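## Task

Place the cardboard box inside the bin marked F4 so that no part of it sticks out past the bin's rim. The robot must not tip over or be left leaning, or the task fails. The box must stay in the bin without the robot holding or propping it at the end.

## Robot and tools

ROBOT. A simulated Hello Robot Stretch 4 with one arm: an omni-wheel base, a lift sliding on a mast, an arm that telescopes forward, a three-joint wrist (yaw, pitch, roll) and a two-finger gripper. It stands about 1.6 m tall, and the base rim lies within 0.23 m of the base origin. Loose objects may occasionally get a brief shove from the scene.

FRAMES. Base frame: origin on the floor beneath the base centre, x forward, y left, z up. hand_pose is reported in this frame, for a point between the open fingertips; its printed position may be slightly wrong. With all wrist joints at 0, its axes line up with the base frame. The odometry frame is the base frame as it was when the scene began.

execute_actions. Argument "actions": a list holding exactly one action, or empty (which just reports state and images). Argument "cameras": a list of names from head_camera, head_left_camera, head_right_camera, wrist_camera, all; omitted, null or ["all"] gives all, [] gives none. An action may hold "base", "joints" or both, plus optional "pace" and "contact_limits"; or only {"end_of_arm": "enable_torque"}, which re-powers wrist or gripper motors that shut off. All motions in an action begin together.
- base: one command only, an offset from where the base last reported itself. translate_m: metres straight ahead (+ forward), -2 to 2. strafe_m: metres sideways (+ left), -2 to 2. rotate_rad: radians turned in place (+ counter-clockwise seen from above), -3.2 to 3.2.
- joints: absolute targets, keyed by name. lift_m 0 to 1.2 m; arm_m 0 to 0.55 m extension; wrist_yaw_rad -1.134 to 4.276 (0 ahead, + left, 3.14 stowed; past 3.4 the arm may block); wrist_pitch_rad -1.117 to 4.259 (0 level, 1.57 pointing down); wrist_roll_rad -1.117 to 4.259 (+ clockwise seen from behind); gripper_m -0.038 to 0.141, fingertip gap in metres. Joint targets outside range get clipped and the result notes it; other bad values or unknown keys reject the whole call.
- pace: "slow", "default", "fast", "max" (base 0.1/0.3/0.4/0.6 m/s, turning 1/2/3/4 rad/s; slower when the lift is above 0.2 m). One action may last at most 15 s.
- contact_limits: only {"arm_m": x}, x from 0 (gentlest) to 0.75 (firmest), default 0.5.
A joint or base not named in an action may still be driving toward its earlier target. If a result reports a stop, later calls in that same reply are skipped.

wait: {"seconds": 0 to 10}; commands nothing and returns state and images. zoom_image: {"camera": name, "region": [x0, y0, x1, y1]} in pixels of that camera's latest image, at most 504x504. finished_scene: {"scene": 1 or 2}; ends the scene permanently, reports success and gives the next task. Answering without a tool call ends everything.

RESULTS. base_status and joint_status: "done"; "off_target" (resting short, may still push); "contact_stop_at_<key>" (hit something; that part then goes slack); "limit_stop_at_<name>", e.g. own_body (self-collision, more likely with pitch below -0.2 and roll under -0.4 or over 4) or tilt (leaning beyond 6 degrees, lift/arm/wheels go slack); "torque_fault" (a wrist motor maxed out and went limp; send enable_torque). on_its_own lists what happened without being commanded; "held at" means the held target. lidar_m: 12 distances in 30-degree sectors, first straight ahead, going counter-clockwise (4th left, 7th behind, 10th right); "-" means nothing seen or closer than 0.25 m. wrist_depth_mm: a 7x7 grid of depths from 100 to 2000 mm, from top left. base_odometry comes from wheel turns; if turned_by_wheels and turned_by_imu disagree by more than roughly 0.1 rad, the base slipped or collided. base_tilt in degrees (+ forward/right). motor_effort in percent, peak in brackets; wheel positive means turning right. gripper_m alone does not show a grasp; a firm squeeze shows as a clear gripper effort change.

CAMERAS. head_camera on top of the mast looking forward and down (turn the base to look around); head_left_camera and head_right_camera are fisheyes beside it, aimed steeper, also showing the base and arm; wrist_camera looks along the fingers, with the fingertips near the bottom of its image. Calibration data came with the task.

TIPS. To unfold at the start, send lift_m 0.4 with wrist_yaw_rad 0. To grasp, command a gap smaller than the box width; a smaller value squeezes harder. If the fingertips catch on a surface, raise the lift. Do not drive or turn carrying over 1 kg with arm_m above 0.2, particularly at fast paces. Avoid drops, slams, hard pushes and torque faults. Release the box fully inside the bin and back away before ending the scene. Shorter robot motion time is better.

Each tool is called as a command line: name --argument value for each argument, lists and objects as JSON in quotes; but a table of rows of numbers goes row by row, as --pt "numbers of a row", without its own name.

## Session

execute_actions --actions '[]'

Scene clock: 0.00 s.
base_odometry: x=+0.000 y=+0.000 heading=+0.000 (m, m, rad; odometry frame)
turned_by_wheels: +0.000 (rad since the last result)
turned_by_imu: +0.000 (rad since the last result)
base_tilt: forward=-0.3 right=-0.3 (deg)
lidar_m: 1.01 0.99 1.12 1.34 1.31 0.87 0.69 0.67 0.74 1.64 1.55 1.31
base_status: not commanded
joint_positions: lift_m=+0.172 arm_m=+0.000 wrist_yaw_rad=+3.152 wrist_pitch_rad=-0.002 wrist_roll_rad=-0.006 gripper_m=+0.057
joint_status: not commanded
motor_effort: lift_m=+21 arm_m=-1 wrist_yaw_rad=+0 wrist_pitch_rad=-6 wrist_roll_rad=+0 gripper_m=-2 wheel_0=+0 wheel_1=+0 wheel_2=+0 (%)
hand_pose: x=-0.1183 y=+0.0845 z=+0.3511 quat_wxyz=(-0.005, +0.001, -0.003, +1.000) (m; base frame)
wrist_depth_mm: - 143 263 904 1008 1118 1229 / - 115 142 891 991 1098 1205 / - 112 140 891 976 1078 1205 / - 121 154 878 960 1060 1182 / 140 139 798 866 946 1042 1182 / 224 741 768 866 214 1042 1160 / 225 723 768 842 878 820 946
pictures: head_camera, head_left_camera, head_right_camera, wrist_camera
Images, in order (width x height): head_camera 420x560, head_left_camera 420x672, head_right_camera 420x672, wrist_camera 616x392.

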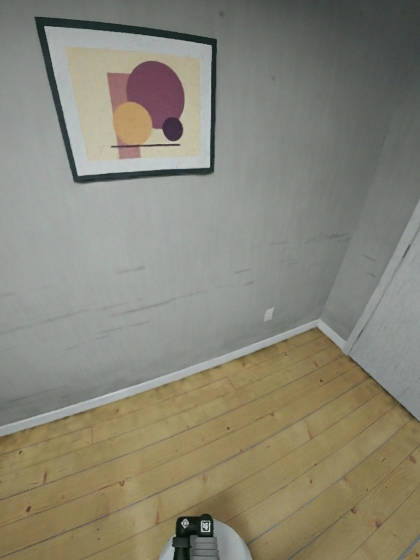

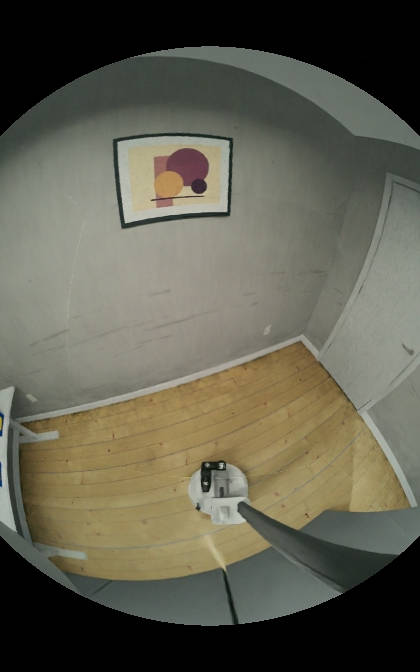

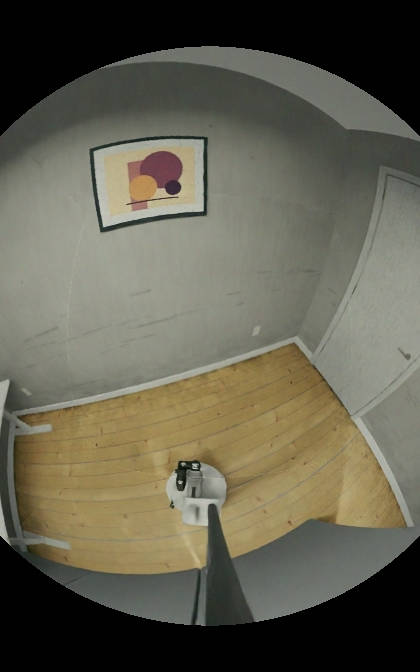

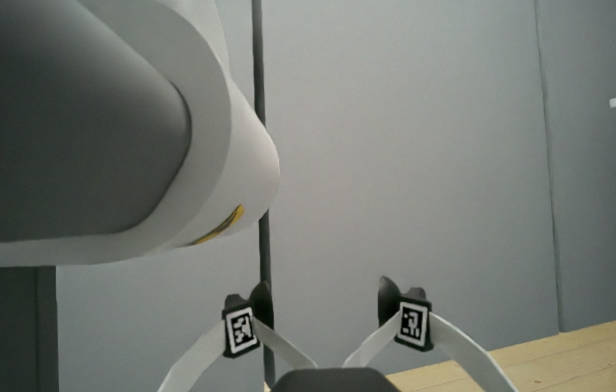

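execute_actions --actions '[{"base":{"rotate_rad":1.85},"joints":{"lift_m":0.9,"wrist_yaw_rad":0,"gripper_m":0.14}}]' --cameras '["head_camera","head_left_camera"]'

Scene clock: 3.83 s.
base_odometry: x=+0.000 y=+0.000 heading=+1.850 (m, m, rad; odometry frame)
turned_by_wheels: +1.850 (rad since the last result)
turned_by_imu: +1.832 (rad since the last result)
base_tilt: forward=-0.3 right=-0.4 (deg)
lidar_m: 1.30 1.13 0.73 0.67 0.69 0.88 1.59 1.61 1.09 0.98 1.00 1.28
base_status: done
joint_positions: lift_m=+0.900 arm_m=+0.000 wrist_yaw_rad=+0.000 wrist_pitch_rad=-0.002 wrist_roll_rad=-0.006 gripper_m=+0.140
joint_status: all done
motor_effort: lift_m=+23(25) arm_m=+0(0) wrist_yaw_rad=-1(10) wrist_pitch_rad=-9(6) wrist_roll_rad=-2(0) gripper_m=-1(1) wheel_0=+0(6) wheel_1=+1(6) wheel_2=+1(7) (%)
hand_pose: x=+0.4596 y=-0.0873 z=+1.0786 quat_wxyz=(+1.000, -0.003, -0.001, +0.000) (m; base frame)
wrist_depth_mm: 1576 1808 1863 1921 - 1537 1138 / 1397 1756 1863 1921 1983 1537 1118 / 1397 1808 1808 1863 1921 1576 1118 / 1366 1756 1863 1863 1863 1576 1138 / 1366 1756 1808 1863 1863 1618 1160 / 1336 1618 1464 1397 1281 202 1160 / 1160 1078 1118 165 1118 1464 1182
pictures: head_camera, head_left_camera
Images, in order (width x height): head_camera 420x560, head_left_camera 420x672.

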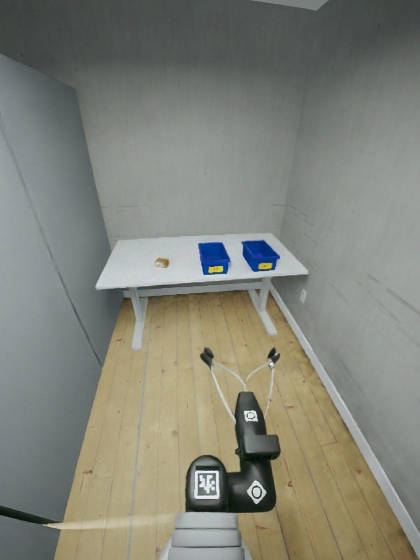

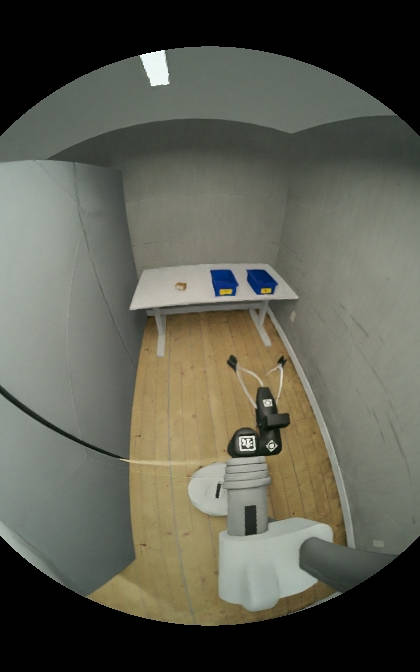

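execute_actions --actions '[{"base":{"rotate_rad":0.08},"joints":{"lift_m":1.05,"wrist_pitch_rad":1.57}}]' --cameras '[]'

execute_actions --actions '[{"base":{"translate_m":0.9}}]' --cameras '[]'

execute_actions --actions '[{"base":{"strafe_m":0.3},"joints":{"arm_m":0.3}}]' --cameras '["head_camera","wrist_camera"]'

Scene clock: 5.73 s.
base_odometry: x=+0.000 y=+0.000 heading=+1.930 (m, m, rad; odometry frame)
turned_by_wheels: +0.080 (rad since the last result)
turned_by_imu: +0.080 (rad since the last result)
base_tilt: forward=-0.3 right=-0.3 (deg)
lidar_m: 1.31 1.03 0.72 0.67 0.70 0.95 1.60 1.53 1.04 0.97 1.03 1.38
base_status: done
joint_positions: lift_m=+1.050 arm_m=+0.000 wrist_yaw_rad=+0.000 wrist_pitch_rad=+1.570 wrist_roll_rad=-0.006 gripper_m=+0.140
joint_status: all done
motor_effort: lift_m=+24(25) arm_m=+0(0) wrist_yaw_rad=+0(2) wrist_pitch_rad=+1(5) wrist_roll_rad=-2(1) gripper_m=+0(0) wheel_0=-1(6) wheel_1=+0(3) wheel_2=+0(4) (%)
hand_pose: x=+0.1714 y=-0.0874 z=+0.9395 quat_wxyz=(+0.707, -0.002, +0.707, +0.002) (m; base frame)
wrist_depth_mm: 1182 1182 1160 1160 1138 1138 1138 / 1138 1182 1160 1160 1138 1160 1138 / 1118 1160 1160 1138 1138 1138 1138 / 1098 1160 1160 1160 1160 1138 1118 / 1118 1160 1138 946 1138 1118 1118 / 1060 1138 931 917 1118 203 1098 / 1078 1160 1138 160 1118 1118 1098
pictures: none
No camera images: the call's "cameras" was empty. Leave "cameras" out to get every camera's image.

Scene clock: 10.23 s.
base_odometry: x=-0.317 y=+0.843 heading=+1.930 (m, m, rad; odometry frame)
turned_by_wheels: +0.000 (rad since the last result)
turned_by_imu: -0.004 (rad since the last result)
base_tilt: forward=-0.3 right=-0.4 (deg)
lidar_m: 0.41 0.45 0.58 0.72 0.75 1.00 2.50 1.45 1.02 0.95 0.65 0.45
base_status: done
joint_positions: lift_m=+1.050 arm_m=+0.000 wrist_yaw_rad=+0.000 wrist_pitch_rad=+1.570 wrist_roll_rad=-0.006 gripper_m=+0.140
joint_status: not commanded
motor_effort: lift_m=+21(23) arm_m=+0(0) wrist_yaw_rad=-2(0) wrist_pitch_rad=+2(1) wrist_roll_rad=-2(1) gripper_m=+0(0) wheel_0=+0(5) wheel_1=-1(5) wheel_2=+2(8) (%)
hand_pose: x=+0.1713 y=-0.0874 z=+0.9396 quat_wxyz=(+0.707, -0.002, +0.707, +0.002) (m; base frame)
wrist_depth_mm: 462 455 455 455 466 1118 1160 / 1118 1160 1160 1160 1160 1138 1138 / 1160 1160 1160 1138 1118 1138 1118 / 1160 1160 1138 1138 1138 1138 1138 / 1160 1138 1138 931 1118 1118 1118 / 1118 1138 931 931 1118 203 1118 / 1138 1138 1138 160 1118 1098 1118
pictures: none
No camera images: the call's "cameras" was empty. Leave "cameras" out to get every camera's image.

Scene clock: 12.57 s.
base_odometry: x=-0.598 y=+0.737 heading=+1.930 (m, m, rad; odometry frame)
turned_by_wheels: +0.000 (rad since the last result)
turned_by_imu: +0.001 (rad since the last result)
base_tilt: forward=-0.3 right=-0.4 (deg)
lidar_m: 0.40 0.41 0.44 0.41 0.43 0.60 1.45 1.92 1.34 1.26 0.63 0.43
base_status: done
joint_positions: lift_m=+1.050 arm_m=+0.299 wrist_yaw_rad=+0.000 wrist_pitch_rad=+1.570 wrist_roll_rad=-0.006 gripper_m=+0.140
joint_status: all done
motor_effort: lift_m=+21(21) arm_m=+7(11) wrist_yaw_rad=+0(1) wrist_pitch_rad=+1(0) wrist_roll_rad=-1(1) gripper_m=+1(0) wheel_0=+0(8) wheel_1=-2(10) wheel_2=+1(1) (%)
hand_pose: x=+0.4700 y=-0.0874 z=+0.9397 quat_wxyz=(+0.707, -0.002, +0.707, +0.002) (m; base frame)
wrist_depth_mm: 459 455 452 449 445 442 413 / 455 452 452 397 445 442 424 / 452 452 445 442 442 439 436 / 452 445 445 439 439 436 433 / 449 445 439 439 436 433 433 / 445 442 439 1060 1138 203 1118 / 741 931 976 160 1118 1118 1098
pictures: head_camera, wrist_camera
camera_calibration (this result's frames):
wrist_camera: T_world_to_cam=[[-0.04721, -0.998667, -0.0208824, -0.032964], [-0.998012, 0.0480322, -0.0407958, 0.575189], [0.0417445, 0.0189149, -0.998949, 1.14887], [0, 0, 0, 1]] pos_world=[0.524531, -0.0822783, 1.17044]
Images, in order (width x height): head_camera 420x560, wrist_camera 616x392.

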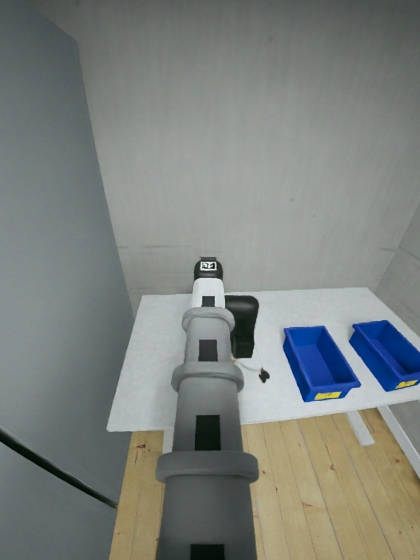

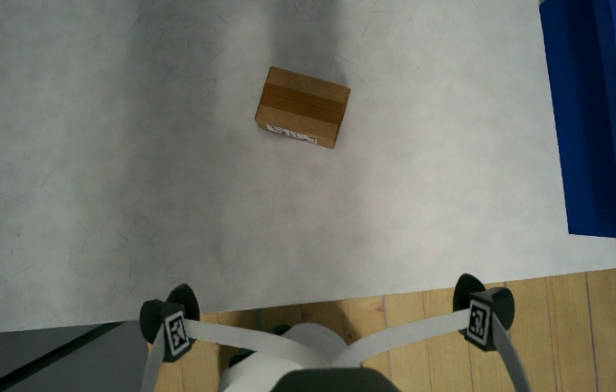

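execute_actions --actions '[{"base":{"strafe_m":0.015},"joints":{"arm_m":0.465,"wrist_roll_rad":0.25}}]' --cameras '[]'

execute_actions --actions '[{"joints":{"lift_m":0.87}}]' --cameras '["head_camera","wrist_camera"]'

zoom_image --camera "head_camera" --region '[270,310,420,420]'

Scene clock: 14.30 s.
base_odometry: x=-0.612 y=+0.732 heading=+1.930 (m, m, rad; odometry frame)
turned_by_wheels: +0.000 (rad since the last result)
turned_by_imu: +0.000 (rad since the last result)
base_tilt: forward=-0.2 right=-0.4 (deg)
lidar_m: 0.39 0.42 0.43 0.41 0.42 0.58 1.41 1.93 1.34 1.28 0.61 0.42
base_status: done
joint_positions: lift_m=+1.050 arm_m=+0.464 wrist_yaw_rad=+0.000 wrist_pitch_rad=+1.570 wrist_roll_rad=+0.250 gripper_m=+0.140
joint_status: all done
motor_effort: lift_m=+21(21) arm_m=+7(9) wrist_yaw_rad=+0(1) wrist_pitch_rad=-1(1) wrist_roll_rad=+1(2) gripper_m=+0(0) wheel_0=-1(9) wheel_1=-1(5) wheel_2=+0(2) (%)
hand_pose: x=+0.6350 y=-0.0874 z=+0.9397 quat_wxyz=(+0.702, +0.088, +0.701, -0.088) (m; base frame)
wrist_depth_mm: 459 455 452 452 449 442 442 / 455 452 445 445 442 439 387 / 449 445 445 442 445 442 413 / 449 445 442 439 442 436 430 / 449 442 442 389 436 433 433 / 445 442 439 436 436 202 430 / 442 436 436 160 427 427 430
pictures: none
No camera images: the call's "cameras" was empty. Leave "cameras" out to get every camera's image.

Scene clock: 16.13 s.
base_odometry: x=-0.612 y=+0.732 heading=+1.930 (m, m, rad; odometry frame)
turned_by_wheels: +0.000 (rad since the last result)
turned_by_imu: +0.000 (rad since the last result)
base_tilt: forward=-0.2 right=-0.3 (deg)
lidar_m: 0.40 0.42 0.43 0.41 0.42 0.58 1.38 1.94 1.36 1.28 0.62 0.42
base_status: not commanded
joint_positions: lift_m=+0.870 arm_m=+0.464 wrist_yaw_rad=+0.000 wrist_pitch_rad=+1.570 wrist_roll_rad=+0.250 gripper_m=+0.140
joint_status: all done
motor_effort: lift_m=+17(19) arm_m=+6(7) wrist_yaw_rad=-1(0) wrist_pitch_rad=-1(0) wrist_roll_rad=+0(1) gripper_m=+0(2) wheel_0=-1(1) wheel_1=-1(1) wheel_2=+0(0) (%)
hand_pose: x=+0.6350 y=-0.0874 z=+0.7600 quat_wxyz=(+0.702, +0.088, +0.701, -0.088) (m; base frame)
wrist_depth_mm: 273 271 270 268 267 265 265 / 272 270 268 266 265 264 263 / 270 268 266 265 264 262 260 / 268 266 265 264 263 260 258 / 266 265 264 212 259 259 257 / 264 264 216 211 210 203 255 / 264 262 259 160 256 255 255
pictures: head_camera, wrist_camera
camera_calibration (this result's frames):
wrist_camera: T_world_to_cam=[[-0.298356, -0.954221, -0.0211009, 0.134607], [-0.953384, 0.298996, -0.0407579, 0.726097], [0.0452012, 0.00795688, -0.998946, 0.959321], [0, 0, 0, 1]] pos_world=[0.689047, -0.0962877, 0.990745]
Images, in order (width x height): head_camera 420x560, wrist_camera 616x392.

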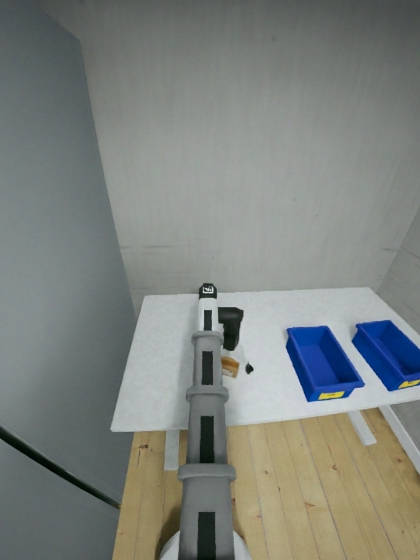

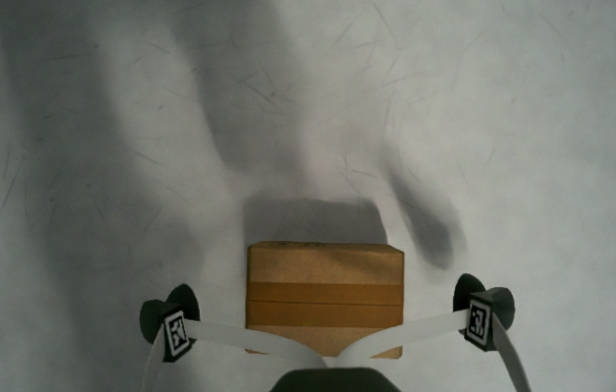

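Region (270, 310, 420, 420) of head_camera's 420x560 image, scaled by 3.360, with more detail than that image has; it fills the top 370 rows of this view, and the rest is white.

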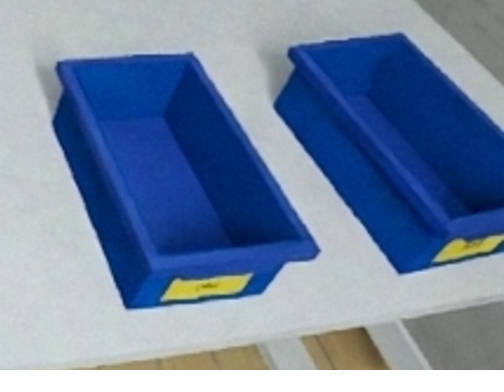

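execute_actions --actions '[{"joints":{"gripper_m":0.04}}]' --cameras '[]'

execute_actions --actions '[{"joints":{"lift_m":1.05}}]' --cameras '[]'

execute_actions --actions '[{"base":{"strafe_m":-0.58},"joints":{"wrist_roll_rad":0}}]' --cameras '["head_camera","wrist_camera"]'

zoom_image --camera "head_camera" --region '[100,340,340,440]'

Scene clock: 18.63 s.
base_odometry: x=-0.612 y=+0.732 heading=+1.930 (m, m, rad; odometry frame)
turned_by_wheels: +0.000 (rad since the last result)
turned_by_imu: +0.000 (rad since the last result)
base_tilt: forward=-0.3 right=-0.5 (deg)
lidar_m: 0.39 0.40 0.44 0.41 0.42 0.58 1.41 1.93 1.35 1.28 0.63 0.42
base_status: not commanded
joint_positions: lift_m=+0.870 arm_m=+0.464 wrist_yaw_rad=+0.000 wrist_pitch_rad=+1.570 wrist_roll_rad=+0.250 gripper_m=+0.041
joint_status: all done
motor_effort: lift_m=+18(18) arm_m=+6(7) wrist_yaw_rad=-1(1) wrist_pitch_rad=-1(0) wrist_roll_rad=+0(2) gripper_m=-28(28) wheel_0=-1(2) wheel_1=-1(1) wheel_2=+0(0) (%)
hand_pose: x=+0.6350 y=-0.0874 z=+0.7600 quat_wxyz=(+0.702, +0.088, +0.701, -0.088) (m; base frame)
wrist_depth_mm: 272 271 270 268 267 265 263 / 271 270 267 266 265 264 263 / 270 268 267 265 264 262 259 / 268 266 265 264 260 260 258 / 266 265 264 202 259 258 258 / 264 263 200 199 198 256 255 / 263 260 202 198 197 254 255
pictures: none
No camera images: the call's "cameras" was empty. Leave "cameras" out to get every camera's image.

Scene clock: 20.47 s.
base_odometry: x=-0.612 y=+0.732 heading=+1.930 (m, m, rad; odometry frame)
turned_by_wheels: +0.000 (rad since the last result)
turned_by_imu: +0.000 (rad since the last result)
base_tilt: forward=-0.3 right=-0.4 (deg)
lidar_m: 0.40 0.42 0.43 0.40 0.43 0.57 1.40 1.94 1.36 1.28 0.62 0.43
base_status: not commanded
joint_positions: lift_m=+1.050 arm_m=+0.464 wrist_yaw_rad=+0.000 wrist_pitch_rad=+1.570 wrist_roll_rad=+0.250 gripper_m=+0.041
joint_status: all done
motor_effort: lift_m=+24(25) arm_m=+7(6) wrist_yaw_rad=+0(0) wrist_pitch_rad=+0(1) wrist_roll_rad=+0(0) gripper_m=-29(30) wheel_0=-1(2) wheel_1=-1(1) wheel_2=+0(0) (%)
hand_pose: x=+0.6350 y=-0.0874 z=+0.9395 quat_wxyz=(+0.702, +0.088, +0.701, -0.088) (m; base frame)
wrist_depth_mm: 455 452 452 449 445 442 442 / 455 452 449 445 445 439 387 / 449 452 442 442 442 439 413 / 449 445 442 439 436 436 433 / 445 445 439 202 433 433 430 / 442 436 201 199 198 430 430 / 442 436 202 198 197 427 430
pictures: none
No camera images: the call's "cameras" was empty. Leave "cameras" out to get every camera's image.

Scene clock: 23.73 s.
base_odometry: x=-0.069 y=+0.936 heading=+1.930 (m, m, rad; odometry frame)
turned_by_wheels: +0.000 (rad since the last result)
turned_by_imu: +0.000 (rad since the last result)
base_tilt: forward=-0.3 right=-0.3 (deg)
lidar_m: 0.43 0.45 0.60 0.98 1.01 1.37 2.47 1.05 0.73 0.70 0.68 0.48
base_status: done
joint_positions: lift_m=+1.050 arm_m=+0.464 wrist_yaw_rad=+0.000 wrist_pitch_rad=+1.570 wrist_roll_rad=+0.000 gripper_m=+0.041
joint_status: all done
motor_effort: lift_m=+23(24) arm_m=+7(6) wrist_yaw_rad=-1(1) wrist_pitch_rad=+0(0) wrist_roll_rad=-3(5) gripper_m=-29(29) wheel_0=+0(9) wheel_1=+2(6) wheel_2=+0(1) (%)
hand_pose: x=+0.6350 y=-0.0874 z=+0.9395 quat_wxyz=(+0.707, +0.000, +0.707, +0.000) (m; base frame)
wrist_depth_mm: 455 455 452 452 449 442 442 / 455 452 449 445 445 362 330 / 364 366 445 442 436 436 359 / 402 445 442 439 436 430 375 / 394 442 421 201 320 430 387 / 382 436 200 199 198 427 399 / 382 433 202 198 197 349 366
pictures: head_camera, wrist_camera
camera_calibration (this result's frames):
wrist_camera: T_world_to_cam=[[-0.0538997, -0.998328, -0.0208798, -0.0209035], [-0.997675, 0.0547144, -0.0406406, 0.740041], [0.041715, 0.0186407, -0.998956, 1.14187], [0, 0, 0, 1]] pos_world=[0.689561, -0.0826448, 1.17031]
Images, in order (width x height): head_camera 420x560, wrist_camera 616x392.

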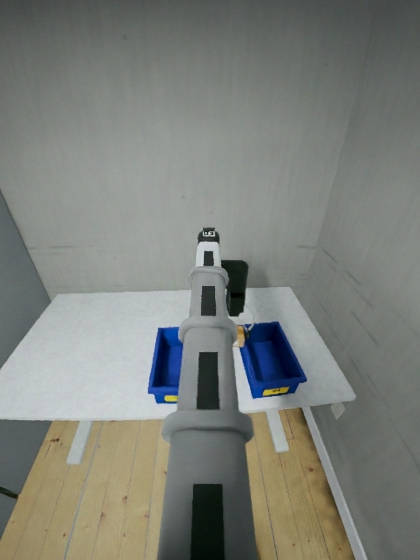

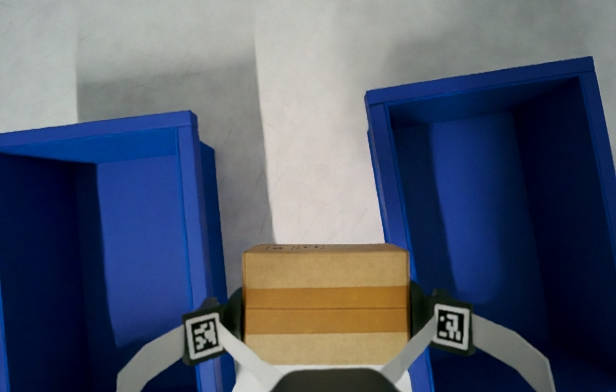

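Region (100, 340, 340, 440) of head_camera's 420x560 image, scaled by 2.100, with more detail than that image has; it fills the top 210 rows of this view, and the rest is white.

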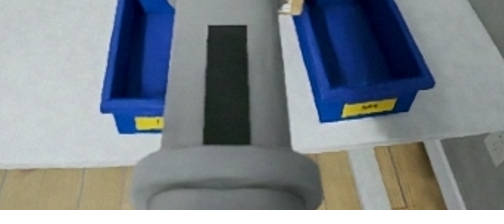

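Unclear; use the wrist camera.

execute_actions --actions '[{"base":{"translate_m":-0.25},"joints":{"arm_m":0,"wrist_pitch_rad":0.5,"lift_m":0.95}}]' --cameras '["wrist_camera"]'

Scene clock: 26.23 s.
base_odometry: x=+0.019 y=+0.702 heading=+1.930 (m, m, rad; odometry frame)
turned_by_wheels: +0.000 (rad since the last result)
turned_by_imu: +0.001 (rad since the last result)
base_tilt: forward=-0.4 right=-0.4 (deg)
lidar_m: 0.68 0.69 0.90 0.97 1.00 1.35 2.23 1.05 0.75 0.71 0.72 0.75
base_status: done
joint_positions: lift_m=+0.950 arm_m=+0.001 wrist_yaw_rad=+0.000 wrist_pitch_rad=+0.503 wrist_roll_rad=+0.000 gripper_m=+0.041
joint_status: all done
motor_effort: lift_m=+18(21) arm_m=-7(7) wrist_yaw_rad=+1(2) wrist_pitch_rad=-10(15) wrist_roll_rad=-2(1) gripper_m=-28(29) wheel_0=-1(6) wheel_1=+0(5) wheel_2=+0(8) (%)
hand_pose: x=+0.4248 y=-0.0875 z=+0.9892 quat_wxyz=(+0.968, +0.000, +0.249, +0.000) (m; base frame)
wrist_depth_mm: 1078 1098 1098 1118 1138 1138 866 / 1118 1160 1182 1205 1205 1182 866 / 1229 1229 1229 1229 1255 1160 878 / 1025 991 820 931 831 842 866 / 778 699 574 201 580 647 683 / 621 615 201 199 198 609 854 / 1160 1281 202 198 197 1160 891
pictures: wrist_camera
camera_calibration (this result's frames):
wrist_camera: T_world_to_cam=[[-0.00794293, -0.998324, -0.0573241, -0.014707], [-0.446259, 0.0548396, -0.893222, 1.14157], [0.894869, 0.0184866, -0.445947, 0.290757], [0, 0, 0, 1]] pos_world=[0.249128, -0.0826605, 1.14849]
Images, in order (width x height): wrist_camera 616x392.

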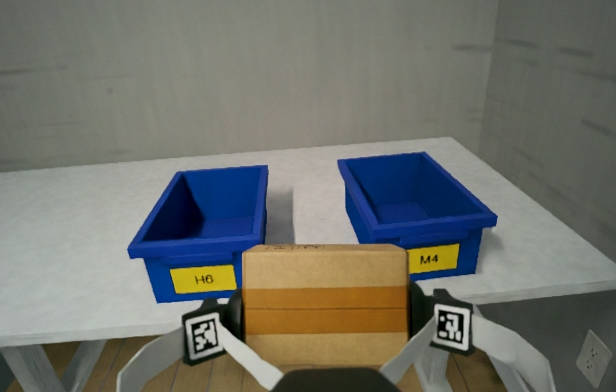

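Neither. Look elsewhere.

execute_actions --actions '[{"base":{"rotate_rad":3.0},"joints":{"wrist_pitch_rad":1.57}}]' --cameras '["head_camera","head_left_camera"]'

Scene clock: 29.33 s.
base_odometry: x=+0.019 y=+0.702 heading=-1.353 (m, m, rad; odometry frame)
turned_by_wheels: +3.000 (rad since the last result)
turned_by_imu: +2.970 (rad since the last result)
base_tilt: forward=-0.3 right=-0.4 (deg)
lidar_m: 2.22 1.29 0.81 0.71 0.72 0.78 0.69 0.69 0.85 0.97 0.98 1.19
base_status: done
joint_positions: lift_m=+0.950 arm_m=+0.001 wrist_yaw_rad=+0.000 wrist_pitch_rad=+1.570 wrist_roll_rad=+0.000 gripper_m=+0.041
joint_status: all done
motor_effort: lift_m=+18(18) arm_m=-6(7) wrist_yaw_rad=+0(0) wrist_pitch_rad=-1(6) wrist_roll_rad=-3(2) gripper_m=-28(27) wheel_0=-2(6) wheel_1=+0(6) wheel_2=+1(7) (%)
hand_pose: x=+0.1724 y=-0.0874 z=+0.8399 quat_wxyz=(+0.707, +0.000, +0.707, +0.000) (m; base frame)
wrist_depth_mm: 1098 1060 1078 1060 1060 1060 1042 / 1078 1078 1078 1060 1060 1025 1042 / 1078 1060 1060 1042 1060 1042 1025 / 1060 1078 1060 1060 1060 1042 1025 / 1042 1042 1060 201 1025 1025 1008 / 1060 1042 201 199 198 1008 1025 / 1042 1042 202 198 198 1025 1008
pictures: head_camera, head_left_camera
Images, in order (width x height): head_camera 420x560, head_left_camera 420x672.

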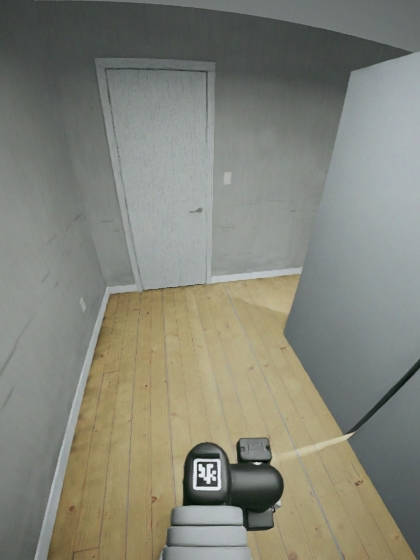

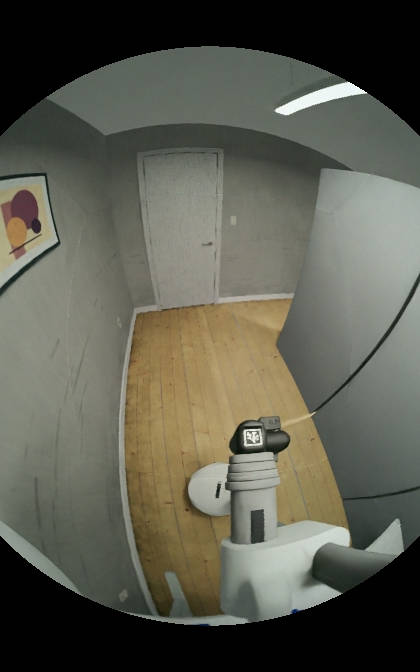

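execute_actions --actions '[{"base":{"translate_m":1.75}}]' --cameras '[]'

execute_actions --actions '[{"base":{"rotate_rad":-1.4}}]' --cameras '["head_camera","head_left_camera"]'

Scene clock: 36.80 s.
base_odometry: x=+0.397 y=-1.007 heading=-1.353 (m, m, rad; odometry frame)
turned_by_wheels: +0.000 (rad since the last result)
turned_by_imu: -0.009 (rad since the last result)
base_tilt: forward=-0.3 right=-0.3 (deg)
lidar_m: 0.48 0.48 0.65 1.07 1.06 1.28 2.39 1.17 0.74 0.85 1.03 0.60
base_status: done
joint_positions: lift_m=+0.950 arm_m=+0.001 wrist_yaw_rad=+0.000 wrist_pitch_rad=+1.570 wrist_roll_rad=+0.000 gripper_m=+0.041
joint_status: not commanded
motor_effort: lift_m=+19(18) arm_m=-6(6) wrist_yaw_rad=+0(0) wrist_pitch_rad=-1(1) wrist_roll_rad=-2(2) gripper_m=-27(29) wheel_0=+0(6) wheel_1=+0(5) wheel_2=+1(9) (%)
hand_pose: x=+0.1723 y=-0.0874 z=+0.8399 quat_wxyz=(+0.707, +0.000, +0.707, +0.000) (m; base frame)
wrist_depth_mm: 521 569 634 741 854 960 1060 / 661 759 866 1025 1060 1060 1042 / 931 1060 1060 1060 1042 1042 1025 / 1060 1078 1060 1042 1042 1042 1025 / 1060 1060 1042 201 1025 1042 1025 / 1042 1060 201 199 198 1008 1025 / 1060 1042 202 198 197 1008 1008
pictures: none
No camera images: the call's "cameras" was empty. Leave "cameras" out to get every camera's image.

Scene clock: 38.87 s.
base_odometry: x=+0.397 y=-1.007 heading=-2.753 (m, m, rad; odometry frame)
turned_by_wheels: -1.400 (rad since the last result)
turned_by_imu: -1.386 (rad since the last result)
base_tilt: forward=-0.3 right=-0.3 (deg)
lidar_m: 2.48 0.81 0.57 0.48 0.55 0.74 1.06 1.11 1.44 2.37 0.91 0.74
base_status: done
joint_positions: lift_m=+0.950 arm_m=+0.001 wrist_yaw_rad=+0.000 wrist_pitch_rad=+1.570 wrist_roll_rad=+0.000 gripper_m=+0.041
joint_status: not commanded
motor_effort: lift_m=+19(19) arm_m=-6(6) wrist_yaw_rad=+0(2) wrist_pitch_rad=-1(2) wrist_roll_rad=-2(3) gripper_m=-29(30) wheel_0=+0(7) wheel_1=+2(7) wheel_2=+0(5) (%)
hand_pose: x=+0.1723 y=-0.0874 z=+0.8399 quat_wxyz=(+0.707, +0.000, +0.707, +0.000) (m; base frame)
wrist_depth_mm: 991 1078 1060 1060 1060 917 946 / 946 1060 1078 1060 1060 1042 1042 / 931 1060 1060 1060 1060 1042 1025 / 917 1060 1060 1042 1060 1025 1025 / 891 1060 1042 202 1025 1042 1025 / 854 1042 200 199 198 1008 1008 / 854 1008 202 198 197 1008 1025
pictures: head_camera, head_left_camera
Images, in order (width x height): head_camera 420x560, head_left_camera 420x672.

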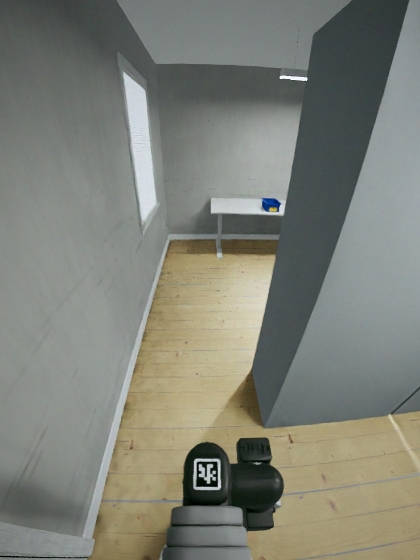

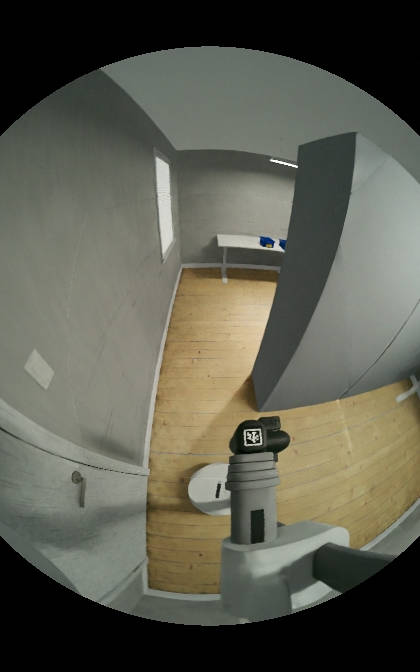

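execute_actions --actions '[{"base":{"strafe_m":0.09}}]' --cameras '[]'

execute_actions --actions '[{"base":{"translate_m":1.75}}]' --cameras '[]'

execute_actions --actions '[{"base":{"strafe_m":-0.8},"joints":{"wrist_pitch_rad":0.5}}]' --cameras '["head_camera","wrist_camera"]'

Scene clock: 40.47 s.
base_odometry: x=+0.431 y=-1.090 heading=-2.753 (m, m, rad; odometry frame)
turned_by_wheels: +0.000 (rad since the last result)
turned_by_imu: +0.000 (rad since the last result)
base_tilt: forward=-0.3 right=-0.4 (deg)
lidar_m: 2.09 0.68 0.45 0.40 0.46 0.61 1.08 1.11 1.45 2.46 0.94 0.78
base_status: done
joint_positions: lift_m=+0.950 arm_m=+0.001 wrist_yaw_rad=+0.000 wrist_pitch_rad=+1.570 wrist_roll_rad=+0.000 gripper_m=+0.041
joint_status: not commanded
motor_effort: lift_m=+19(18) arm_m=-6(6) wrist_yaw_rad=-2(1) wrist_pitch_rad=+0(2) wrist_roll_rad=-2(2) gripper_m=-30(27) wheel_0=+0(6) wheel_1=+1(10) wheel_2=+0(0) (%)
hand_pose: x=+0.1723 y=-0.0874 z=+0.8399 quat_wxyz=(+0.707, +0.000, +0.707, +0.000) (m; base frame)
wrist_depth_mm: 842 1078 1078 1060 1060 946 946 / 820 1078 1078 1060 1042 1042 1042 / 809 1078 1060 1060 1042 1025 1042 / 788 1042 1060 1060 1025 1025 1025 / 768 1060 1042 201 1025 1042 1025 / 741 1042 200 198 198 1042 1025 / 741 878 202 198 198 1008 1008
pictures: none
No camera images: the call's "cameras" was empty. Leave "cameras" out to get every camera's image.

Scene clock: 47.77 s.
base_odometry: x=-1.189 y=-1.753 heading=-2.753 (m, m, rad; odometry frame)
turned_by_wheels: +0.000 (rad since the last result)
turned_by_imu: -0.009 (rad since the last result)
base_tilt: forward=-0.3 right=-0.3 (deg)
lidar_m: 1.15 0.75 0.55 0.52 0.54 0.74 1.87 0.75 0.85 2.16 1.67 1.20
base_status: done
joint_positions: lift_m=+0.950 arm_m=+0.001 wrist_yaw_rad=+0.000 wrist_pitch_rad=+1.570 wrist_roll_rad=+0.000 gripper_m=+0.041
joint_status: not commanded
motor_effort: lift_m=+18(19) arm_m=-6(6) wrist_yaw_rad=+0(1) wrist_pitch_rad=+0(2) wrist_roll_rad=-2(3) gripper_m=-26(29) wheel_0=-1(4) wheel_1=+0(6) wheel_2=+2(9) (%)
hand_pose: x=+0.1723 y=-0.0874 z=+0.8399 quat_wxyz=(+0.707, +0.000, +0.707, +0.000) (m; base frame)
wrist_depth_mm: 960 1078 1078 1060 1060 1060 1042 / 931 1060 1060 1060 1042 1042 1025 / 917 1042 1060 1060 1042 1042 1025 / 891 1078 1060 1042 1042 1042 1025 / 878 1060 1042 201 1025 1042 1025 / 866 1042 200 199 198 1025 1008 / 866 976 202 198 197 1008 991
pictures: none
No camera images: the call's "cameras" was empty. Leave "cameras" out to get every camera's image.

Scene clock: 51.77 s.
base_odometry: x=-1.492 y=-1.013 heading=-2.753 (m, m, rad; odometry frame)
turned_by_wheels: +0.000 (rad since the last result)
turned_by_imu: -0.003 (rad since the last result)
base_tilt: forward=-0.3 right=-0.4 (deg)
lidar_m: 1.15 1.20 1.36 1.31 1.35 0.63 0.59 0.62 0.82 1.60 1.67 1.21
base_status: done
joint_positions: lift_m=+0.950 arm_m=+0.001 wrist_yaw_rad=+0.000 wrist_pitch_rad=+0.503 wrist_roll_rad=+0.000 gripper_m=+0.041
joint_status: all done
motor_effort: lift_m=+18(18) arm_m=-6(6) wrist_yaw_rad=-1(1) wrist_pitch_rad=-10(15) wrist_roll_rad=-2(1) gripper_m=-29(30) wheel_0=-1(8) wheel_1=+2(9) wheel_2=+0(3) (%)
hand_pose: x=+0.4248 y=-0.0874 z=+0.9892 quat_wxyz=(+0.968, +0.000, +0.249, +0.000) (m; base frame)
wrist_depth_mm: 1464 1499 1537 1537 1537 1576 1537 / 1576 1576 1618 1618 1661 1661 1661 / 1708 1464 1366 1138 1098 1060 1756 / 1756 1138 1098 1863 1863 1863 1921 / 1863 1863 1863 202 1756 1708 1808 / 1661 1618 200 199 198 1464 1499 / 1366 1281 202 198 197 1205 1255
pictures: head_camera, wrist_camera
camera_calibration (this result's frames):
wrist_camera: T_world_to_cam=[[-0.00776813, -0.998326, -0.0573122, -0.0147522], [-0.44639, 0.0547483, -0.893162, 1.14148], [0.894805, 0.0186454, -0.446068, 0.290923], [0, 0, 0, 1]] pos_world=[0.249113, -0.0826463, 1.14846]
Images, in order (width x height): head_camera 420x560, wrist_camera 616x392.

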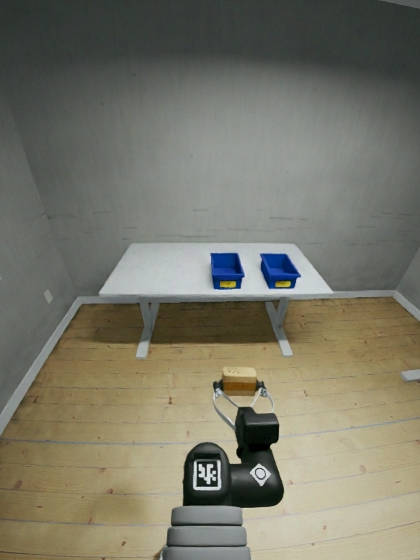

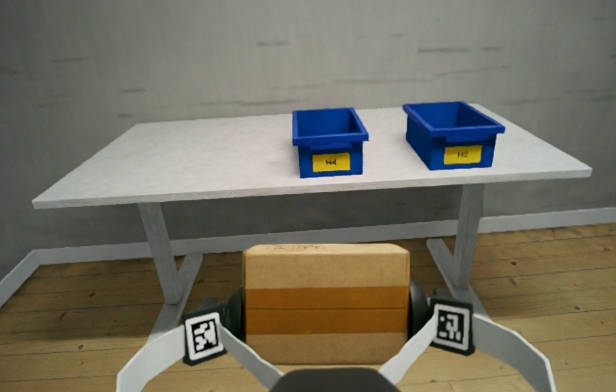

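Look like N4/H2. Turn right.

zoom_image --camera "wrist_camera" --region '[280,90,520,190]'

execute_actions --actions '[{"base":{"rotate_rad":-1.57}}]' --cameras '["head_camera","wrist_camera"]'

Region (280, 90, 520, 190) of wrist_camera's 616x392 image, scaled by 2.100; it fills the top 210 rows of this view, and the rest is white.

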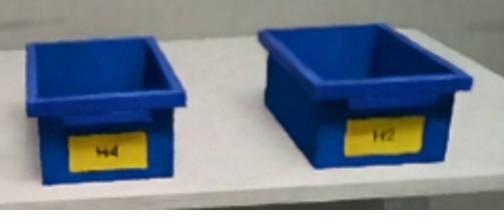

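Scene clock: 54.07 s.
base_odometry: x=-1.492 y=-1.013 heading=+1.960 (m, m, rad; odometry frame)
turned_by_wheels: -1.570 (rad since the last result)
turned_by_imu: -1.554 (rad since the last result)
base_tilt: forward=-0.3 right=-0.4 (deg)
lidar_m: 1.61 1.66 1.21 1.15 1.21 1.36 1.32 1.35 0.63 0.57 0.61 0.82
base_status: done
joint_positions: lift_m=+0.950 arm_m=+0.001 wrist_yaw_rad=+0.000 wrist_pitch_rad=+0.503 wrist_roll_rad=+0.000 gripper_m=+0.041
joint_status: not commanded
motor_effort: lift_m=+19(19) arm_m=-7(6) wrist_yaw_rad=+1(1) wrist_pitch_rad=-9(9) wrist_roll_rad=-2(2) gripper_m=-30(29) wheel_0=+1(6) wheel_1=+1(7) wheel_2=+1(6) (%)
hand_pose: x=+0.4249 y=-0.0874 z=+0.9892 quat_wxyz=(+0.969, +0.000, +0.249, +0.000) (m; base frame)
wrist_depth_mm: 1808 1921 1863 1921 1921 1098 1098 / 1661 1921 - - - 1160 798 / - - - - - 1255 1229 / - - - - - 1281 1229 / - - - 202 1537 1397 976 / 1661 1661 201 199 198 1366 820 / 1366 1308 203 198 198 1118 1138
pictures: head_camera, wrist_camera
camera_calibration (this result's frames):
wrist_camera: T_world_to_cam=[[-0.00781863, -0.998326, -0.0573115, -0.014747], [-0.446008, 0.0547782, -0.893351, 1.14159], [0.894995, 0.0185766, -0.44569, 0.29044], [0, 0, 0, 1]] pos_world=[0.249101, -0.0826519, 1.14844]
Images, in order (width x height): head_camera 420x560, wrist_camera 616x392.

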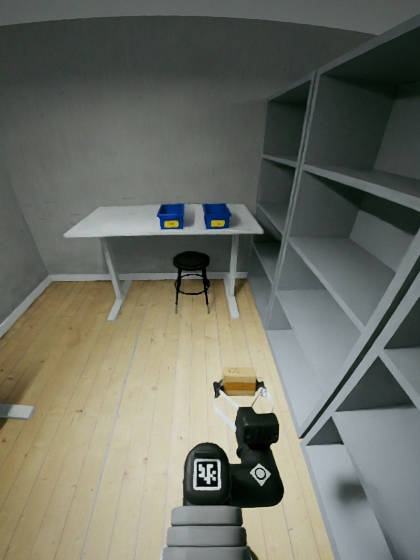

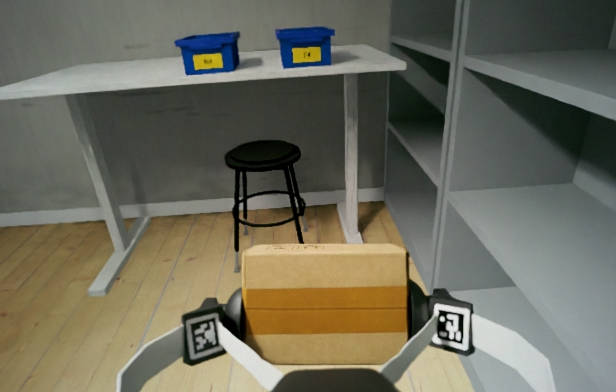

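execute_actions --actions '[{"base":{"translate_m":1.1},"joints":{"lift_m":1.2}}]' --cameras '["head_camera","wrist_camera"]'

Scene clock: 59.37 s.
base_odometry: x=-1.909 y=+0.005 heading=+1.960 (m, m, rad; odometry frame)
turned_by_wheels: +0.000 (rad since the last result)
turned_by_imu: -0.006 (rad since the last result)
base_tilt: forward=-0.3 right=-0.3 (deg)
lidar_m: 0.53 0.56 0.73 1.21 1.22 1.72 2.45 0.82 0.57 0.53 0.54 0.57
base_status: done
joint_positions: lift_m=+1.199 arm_m=+0.001 wrist_yaw_rad=+0.000 wrist_pitch_rad=+0.503 wrist_roll_rad=+0.000 gripper_m=+0.041
joint_status: all done
joint sent to its limit — the command would take lift_m past its upper limit, so that joint was sent only as far as its limit.
motor_effort: lift_m=+23(25) arm_m=-6(6) wrist_yaw_rad=-1(1) wrist_pitch_rad=-10(10) wrist_roll_rad=-3(1) gripper_m=-30(30) wheel_0=+1(4) wheel_1=+0(5) wheel_2=+0(8) (%)
hand_pose: x=+0.4249 y=-0.0874 z=+1.2378 quat_wxyz=(+0.969, +0.000, +0.249, +0.000) (m; base frame)
wrist_depth_mm: 946 960 960 976 976 946 960 / 1008 1008 1008 1042 1060 1025 1025 / 1060 1098 1098 1118 1118 1060 1060 / 1060 1042 1025 991 960 1138 831 / 668 691 707 201 676 1205 707 / 627 591 200 200 198 574 1138 / 455 473 202 198 197 477 732
pictures: head_camera, wrist_camera
camera_calibration (this result's frames):
wrist_camera: T_world_to_cam=[[-0.00771667, -0.998327, -0.0573109, -0.000517334], [-0.446067, 0.054731, -0.893325, 1.36366], [0.894967, 0.018671, -0.445742, 0.401319], [0, 0, 0, 1]] pos_world=[0.249111, -0.0826438, 1.39704]
Images, in order (width x height): head_camera 420x560, wrist_camera 616x392.

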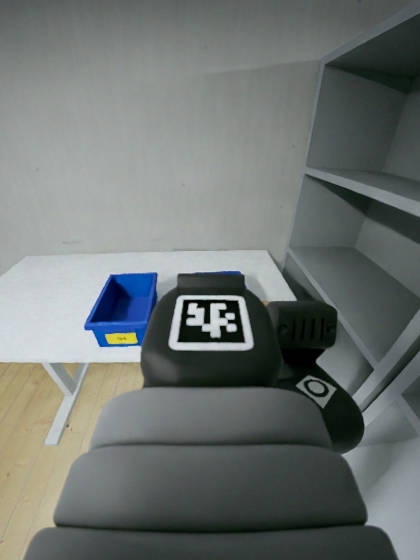

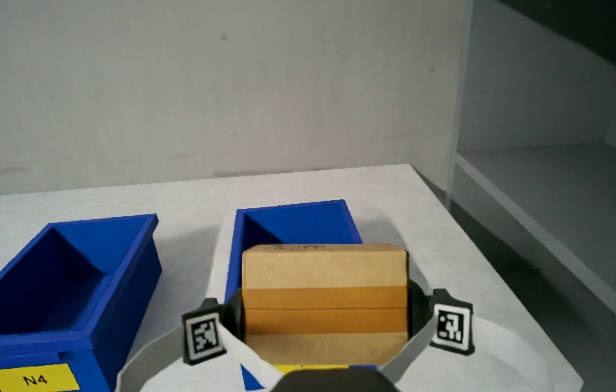

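execute_actions --actions '[{"base":{"strafe_m":0.05},"joints":{"arm_m":0.3}}]' --cameras '[]'

execute_actions --actions '[{"joints":{"arm_m":0.5,"wrist_pitch_rad":1.4}}]' --cameras '[]'

execute_actions --actions '[{"joints":{"lift_m":1.12}}]' --cameras '["head_right_camera","wrist_camera"]'

Scene clock: 61.53 s.
base_odometry: x=-1.956 y=-0.014 heading=+1.960 (m, m, rad; odometry frame)
turned_by_wheels: +0.000 (rad since the last result)
turned_by_imu: +0.000 (rad since the last result)
base_tilt: forward=-0.1 right=-0.5 (deg)
lidar_m: 0.52 0.55 0.71 1.15 1.17 1.62 2.43 0.89 0.63 0.58 0.60 0.55
base_status: done
joint_positions: lift_m=+1.199 arm_m=+0.299 wrist_yaw_rad=+0.000 wrist_pitch_rad=+0.503 wrist_roll_rad=+0.000 gripper_m=+0.041
joint_status: all done
motor_effort: lift_m=+23(23) arm_m=+6(6) wrist_yaw_rad=+0(1) wrist_pitch_rad=-10(8) wrist_roll_rad=-2(3) gripper_m=-26(30) wheel_0=+0(8) wheel_1=-1(9) wheel_2=-1(1) (%)
hand_pose: x=+0.7225 y=-0.0874 z=+1.2379 quat_wxyz=(+0.969, +0.000, +0.249, +0.000) (m; base frame)
wrist_depth_mm: 683 691 707 707 715 723 699 / 723 741 750 750 759 768 732 / 778 788 788 798 820 831 778 / 831 842 854 866 854 866 798 / 798 788 768 201 707 759 878 / 647 640 201 199 198 574 960 / 421 407 202 198 197 473 508
pictures: none
No camera images: the call's "cameras" was empty. Leave "cameras" out to get every camera's image.

Scene clock: 63.23 s.
base_odometry: x=-1.956 y=-0.014 heading=+1.960 (m, m, rad; odometry frame)
turned_by_wheels: +0.000 (rad since the last result)
turned_by_imu: +0.000 (rad since the last result)
base_tilt: forward=-0.3 right=-0.3 (deg)
lidar_m: 0.52 0.56 0.72 1.16 1.16 1.60 2.44 0.88 0.62 0.58 0.61 0.57
base_status: not commanded
joint_positions: lift_m=+1.199 arm_m=+0.499 wrist_yaw_rad=+0.000 wrist_pitch_rad=+1.400 wrist_roll_rad=+0.000 gripper_m=+0.041
joint_status: all done
motor_effort: lift_m=+23(23) arm_m=+6(5) wrist_yaw_rad=-2(1) wrist_pitch_rad=-2(3) wrist_roll_rad=-2(2) gripper_m=-31(30) wheel_0=+0(0) wheel_1=-1(1) wheel_2=-1(1) (%)
hand_pose: x=+0.7187 y=-0.0874 z=+1.0926 quat_wxyz=(+0.765, +0.000, +0.644, +0.000) (m; base frame)
wrist_depth_mm: 430 427 421 418 415 410 407 / 413 410 407 285 279 394 394 / 402 399 290 349 345 382 382 / 359 384 347 375 370 366 370 / 349 373 267 202 325 287 359 / 340 359 200 199 198 238 349 / 334 347 202 198 197 230 340
pictures: none
No camera images: the call's "cameras" was empty. Leave "cameras" out to get every camera's image.

Scene clock: 64.53 s.
base_odometry: x=-1.956 y=-0.014 heading=+1.960 (m, m, rad; odometry frame)
turned_by_wheels: +0.000 (rad since the last result)
turned_by_imu: +0.000 (rad since the last result)
base_tilt: forward=-0.4 right=-0.5 (deg)
lidar_m: 0.52 0.55 0.73 1.16 1.18 1.59 2.43 0.88 0.62 0.57 0.58 0.56
base_status: not commanded
joint_positions: lift_m=+1.120 arm_m=+0.499 wrist_yaw_rad=+0.000 wrist_pitch_rad=+1.401 wrist_roll_rad=+0.000 gripper_m=+0.041
joint_status: all done
motor_effort: lift_m=+18(22) arm_m=+6(7) wrist_yaw_rad=-1(2) wrist_pitch_rad=-3(6) wrist_roll_rad=-2(2) gripper_m=-30(28) wheel_0=-1(1) wheel_1=+0(1) wheel_2=-1(1) (%)
hand_pose: x=+0.7187 y=-0.0874 z=+1.0141 quat_wxyz=(+0.765, +0.000, +0.644, +0.000) (m; base frame)
wrist_depth_mm: 340 338 200 200 206 202 324 / 329 216 237 253 266 196 312 / 317 207 291 304 303 202 301 / 307 196 296 297 294 211 289 / 298 185 246 202 283 221 170 / 289 175 200 199 198 189 166 / 279 164 185 198 198 211 160
pictures: head_right_camera, wrist_camera
camera_calibration (this result's frames):
wrist_camera: T_world_to_cam=[[-0.0495285, -0.998333, -0.0296487, -0.00908785], [-0.976545, 0.0546328, -0.208269, 0.98135], [0.209541, 0.0186381, -0.977622, 1.0706], [0, 0, 0, 1]] pos_world=[0.733546, -0.0826406, 1.25076]
Images, in order (width x height): head_right_camera 420x672, wrist_camera 616x392.

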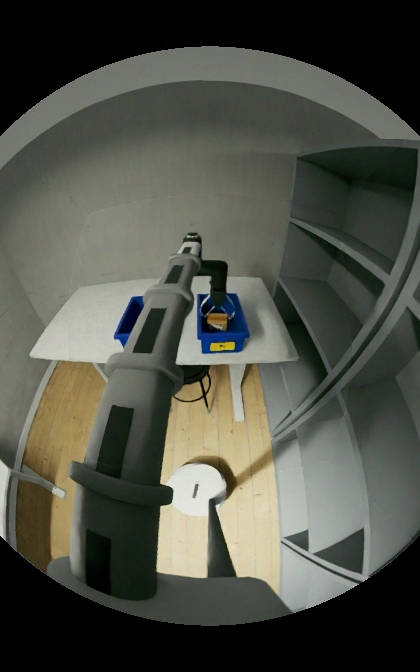

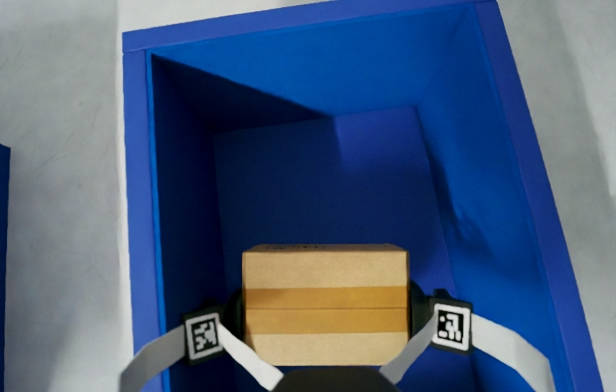

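execute_actions --actions '[{"joints":{"gripper_m":0.097}}]' --cameras '[]'

execute_actions --actions '[{"joints":{"lift_m":1.19}}]' --cameras '["wrist_camera"]'

finished_scene --scene 1

Scene clock: 66.07 s.
base_odometry: x=-1.956 y=-0.014 heading=+1.960 (m, m, rad; odometry frame)
turned_by_wheels: +0.000 (rad since the last result)
turned_by_imu: +0.000 (rad since the last result)
base_tilt: forward=-0.3 right=-0.4 (deg)
lidar_m: 0.51 0.52 0.71 1.17 1.17 1.61 2.43 0.88 0.61 0.58 0.61 0.56
base_status: not commanded
joint_positions: lift_m=+1.120 arm_m=+0.499 wrist_yaw_rad=+0.000 wrist_pitch_rad=+1.401 wrist_roll_rad=+0.000 gripper_m=+0.097
joint_status: all done
motor_effort: lift_m=+18(18) arm_m=+6(6) wrist_yaw_rad=+0(1) wrist_pitch_rad=-3(1) wrist_roll_rad=-2(2) gripper_m=+0(29) wheel_0=-1(1) wheel_1=+0(0) wheel_2=-1(1) (%)
hand_pose: x=+0.7187 y=-0.0874 z=+1.0141 quat_wxyz=(+0.765, +0.000, +0.644, +0.000) (m; base frame)
wrist_depth_mm: 340 336 200 199 205 211 324 / 329 205 236 251 262 202 312 / 317 212 304 304 303 194 301 / 307 202 297 297 293 191 293 / 297 191 286 238 286 200 282 / 287 183 216 232 230 191 165 / 279 167 237 166 266 182 160
pictures: none
No camera images: the call's "cameras" was empty. Leave "cameras" out to get every camera's image.

Scene clock: 67.33 s.
base_odometry: x=-1.956 y=-0.014 heading=+1.960 (m, m, rad; odometry frame)
turned_by_wheels: +0.000 (rad since the last result)
turned_by_imu: +0.000 (rad since the last result)
base_tilt: forward=-0.3 right=-0.3 (deg)
lidar_m: 0.52 0.54 0.73 1.16 1.19 1.61 2.44 0.89 0.63 0.57 0.60 0.57
base_status: not commanded
joint_positions: lift_m=+1.190 arm_m=+0.499 wrist_yaw_rad=+0.000 wrist_pitch_rad=+1.401 wrist_roll_rad=+0.000 gripper_m=+0.097
joint_status: all done
motor_effort: lift_m=+23(25) arm_m=+6(6) wrist_yaw_rad=+0(0) wrist_pitch_rad=-2(3) wrist_roll_rad=-2(2) gripper_m=+0(2) wheel_0=-1(1) wheel_1=-1(0) wheel_2=-1(1) (%)
hand_pose: x=+0.7187 y=-0.0874 z=+1.0837 quat_wxyz=(+0.765, +0.000, +0.644, +0.000) (m; base frame)
wrist_depth_mm: 421 415 413 407 407 402 402 / 404 402 397 274 266 392 384 / 392 387 307 355 327 375 373 / 362 375 340 366 359 359 362 / 349 364 314 355 351 347 351 / 338 353 234 298 298 232 342 / 332 343 240 330 329 243 330
pictures: wrist_camera
camera_calibration (this result's frames):
wrist_camera: T_world_to_cam=[[-0.0495285, -0.998333, -0.0296489, -0.00702458], [-0.976544, 0.0546328, -0.208272, 0.995848], [0.209544, 0.0186381, -0.977622, 1.13862], [0, 0, 0, 1]] pos_world=[0.73355, -0.0826406, 1.32034]
Images, in order (width x height): wrist_camera 616x392.

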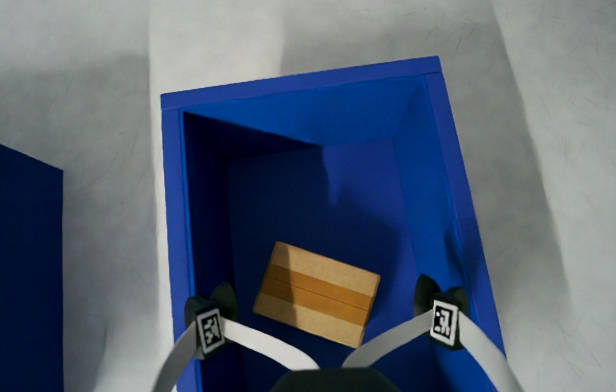

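The scene is finished: the task was done.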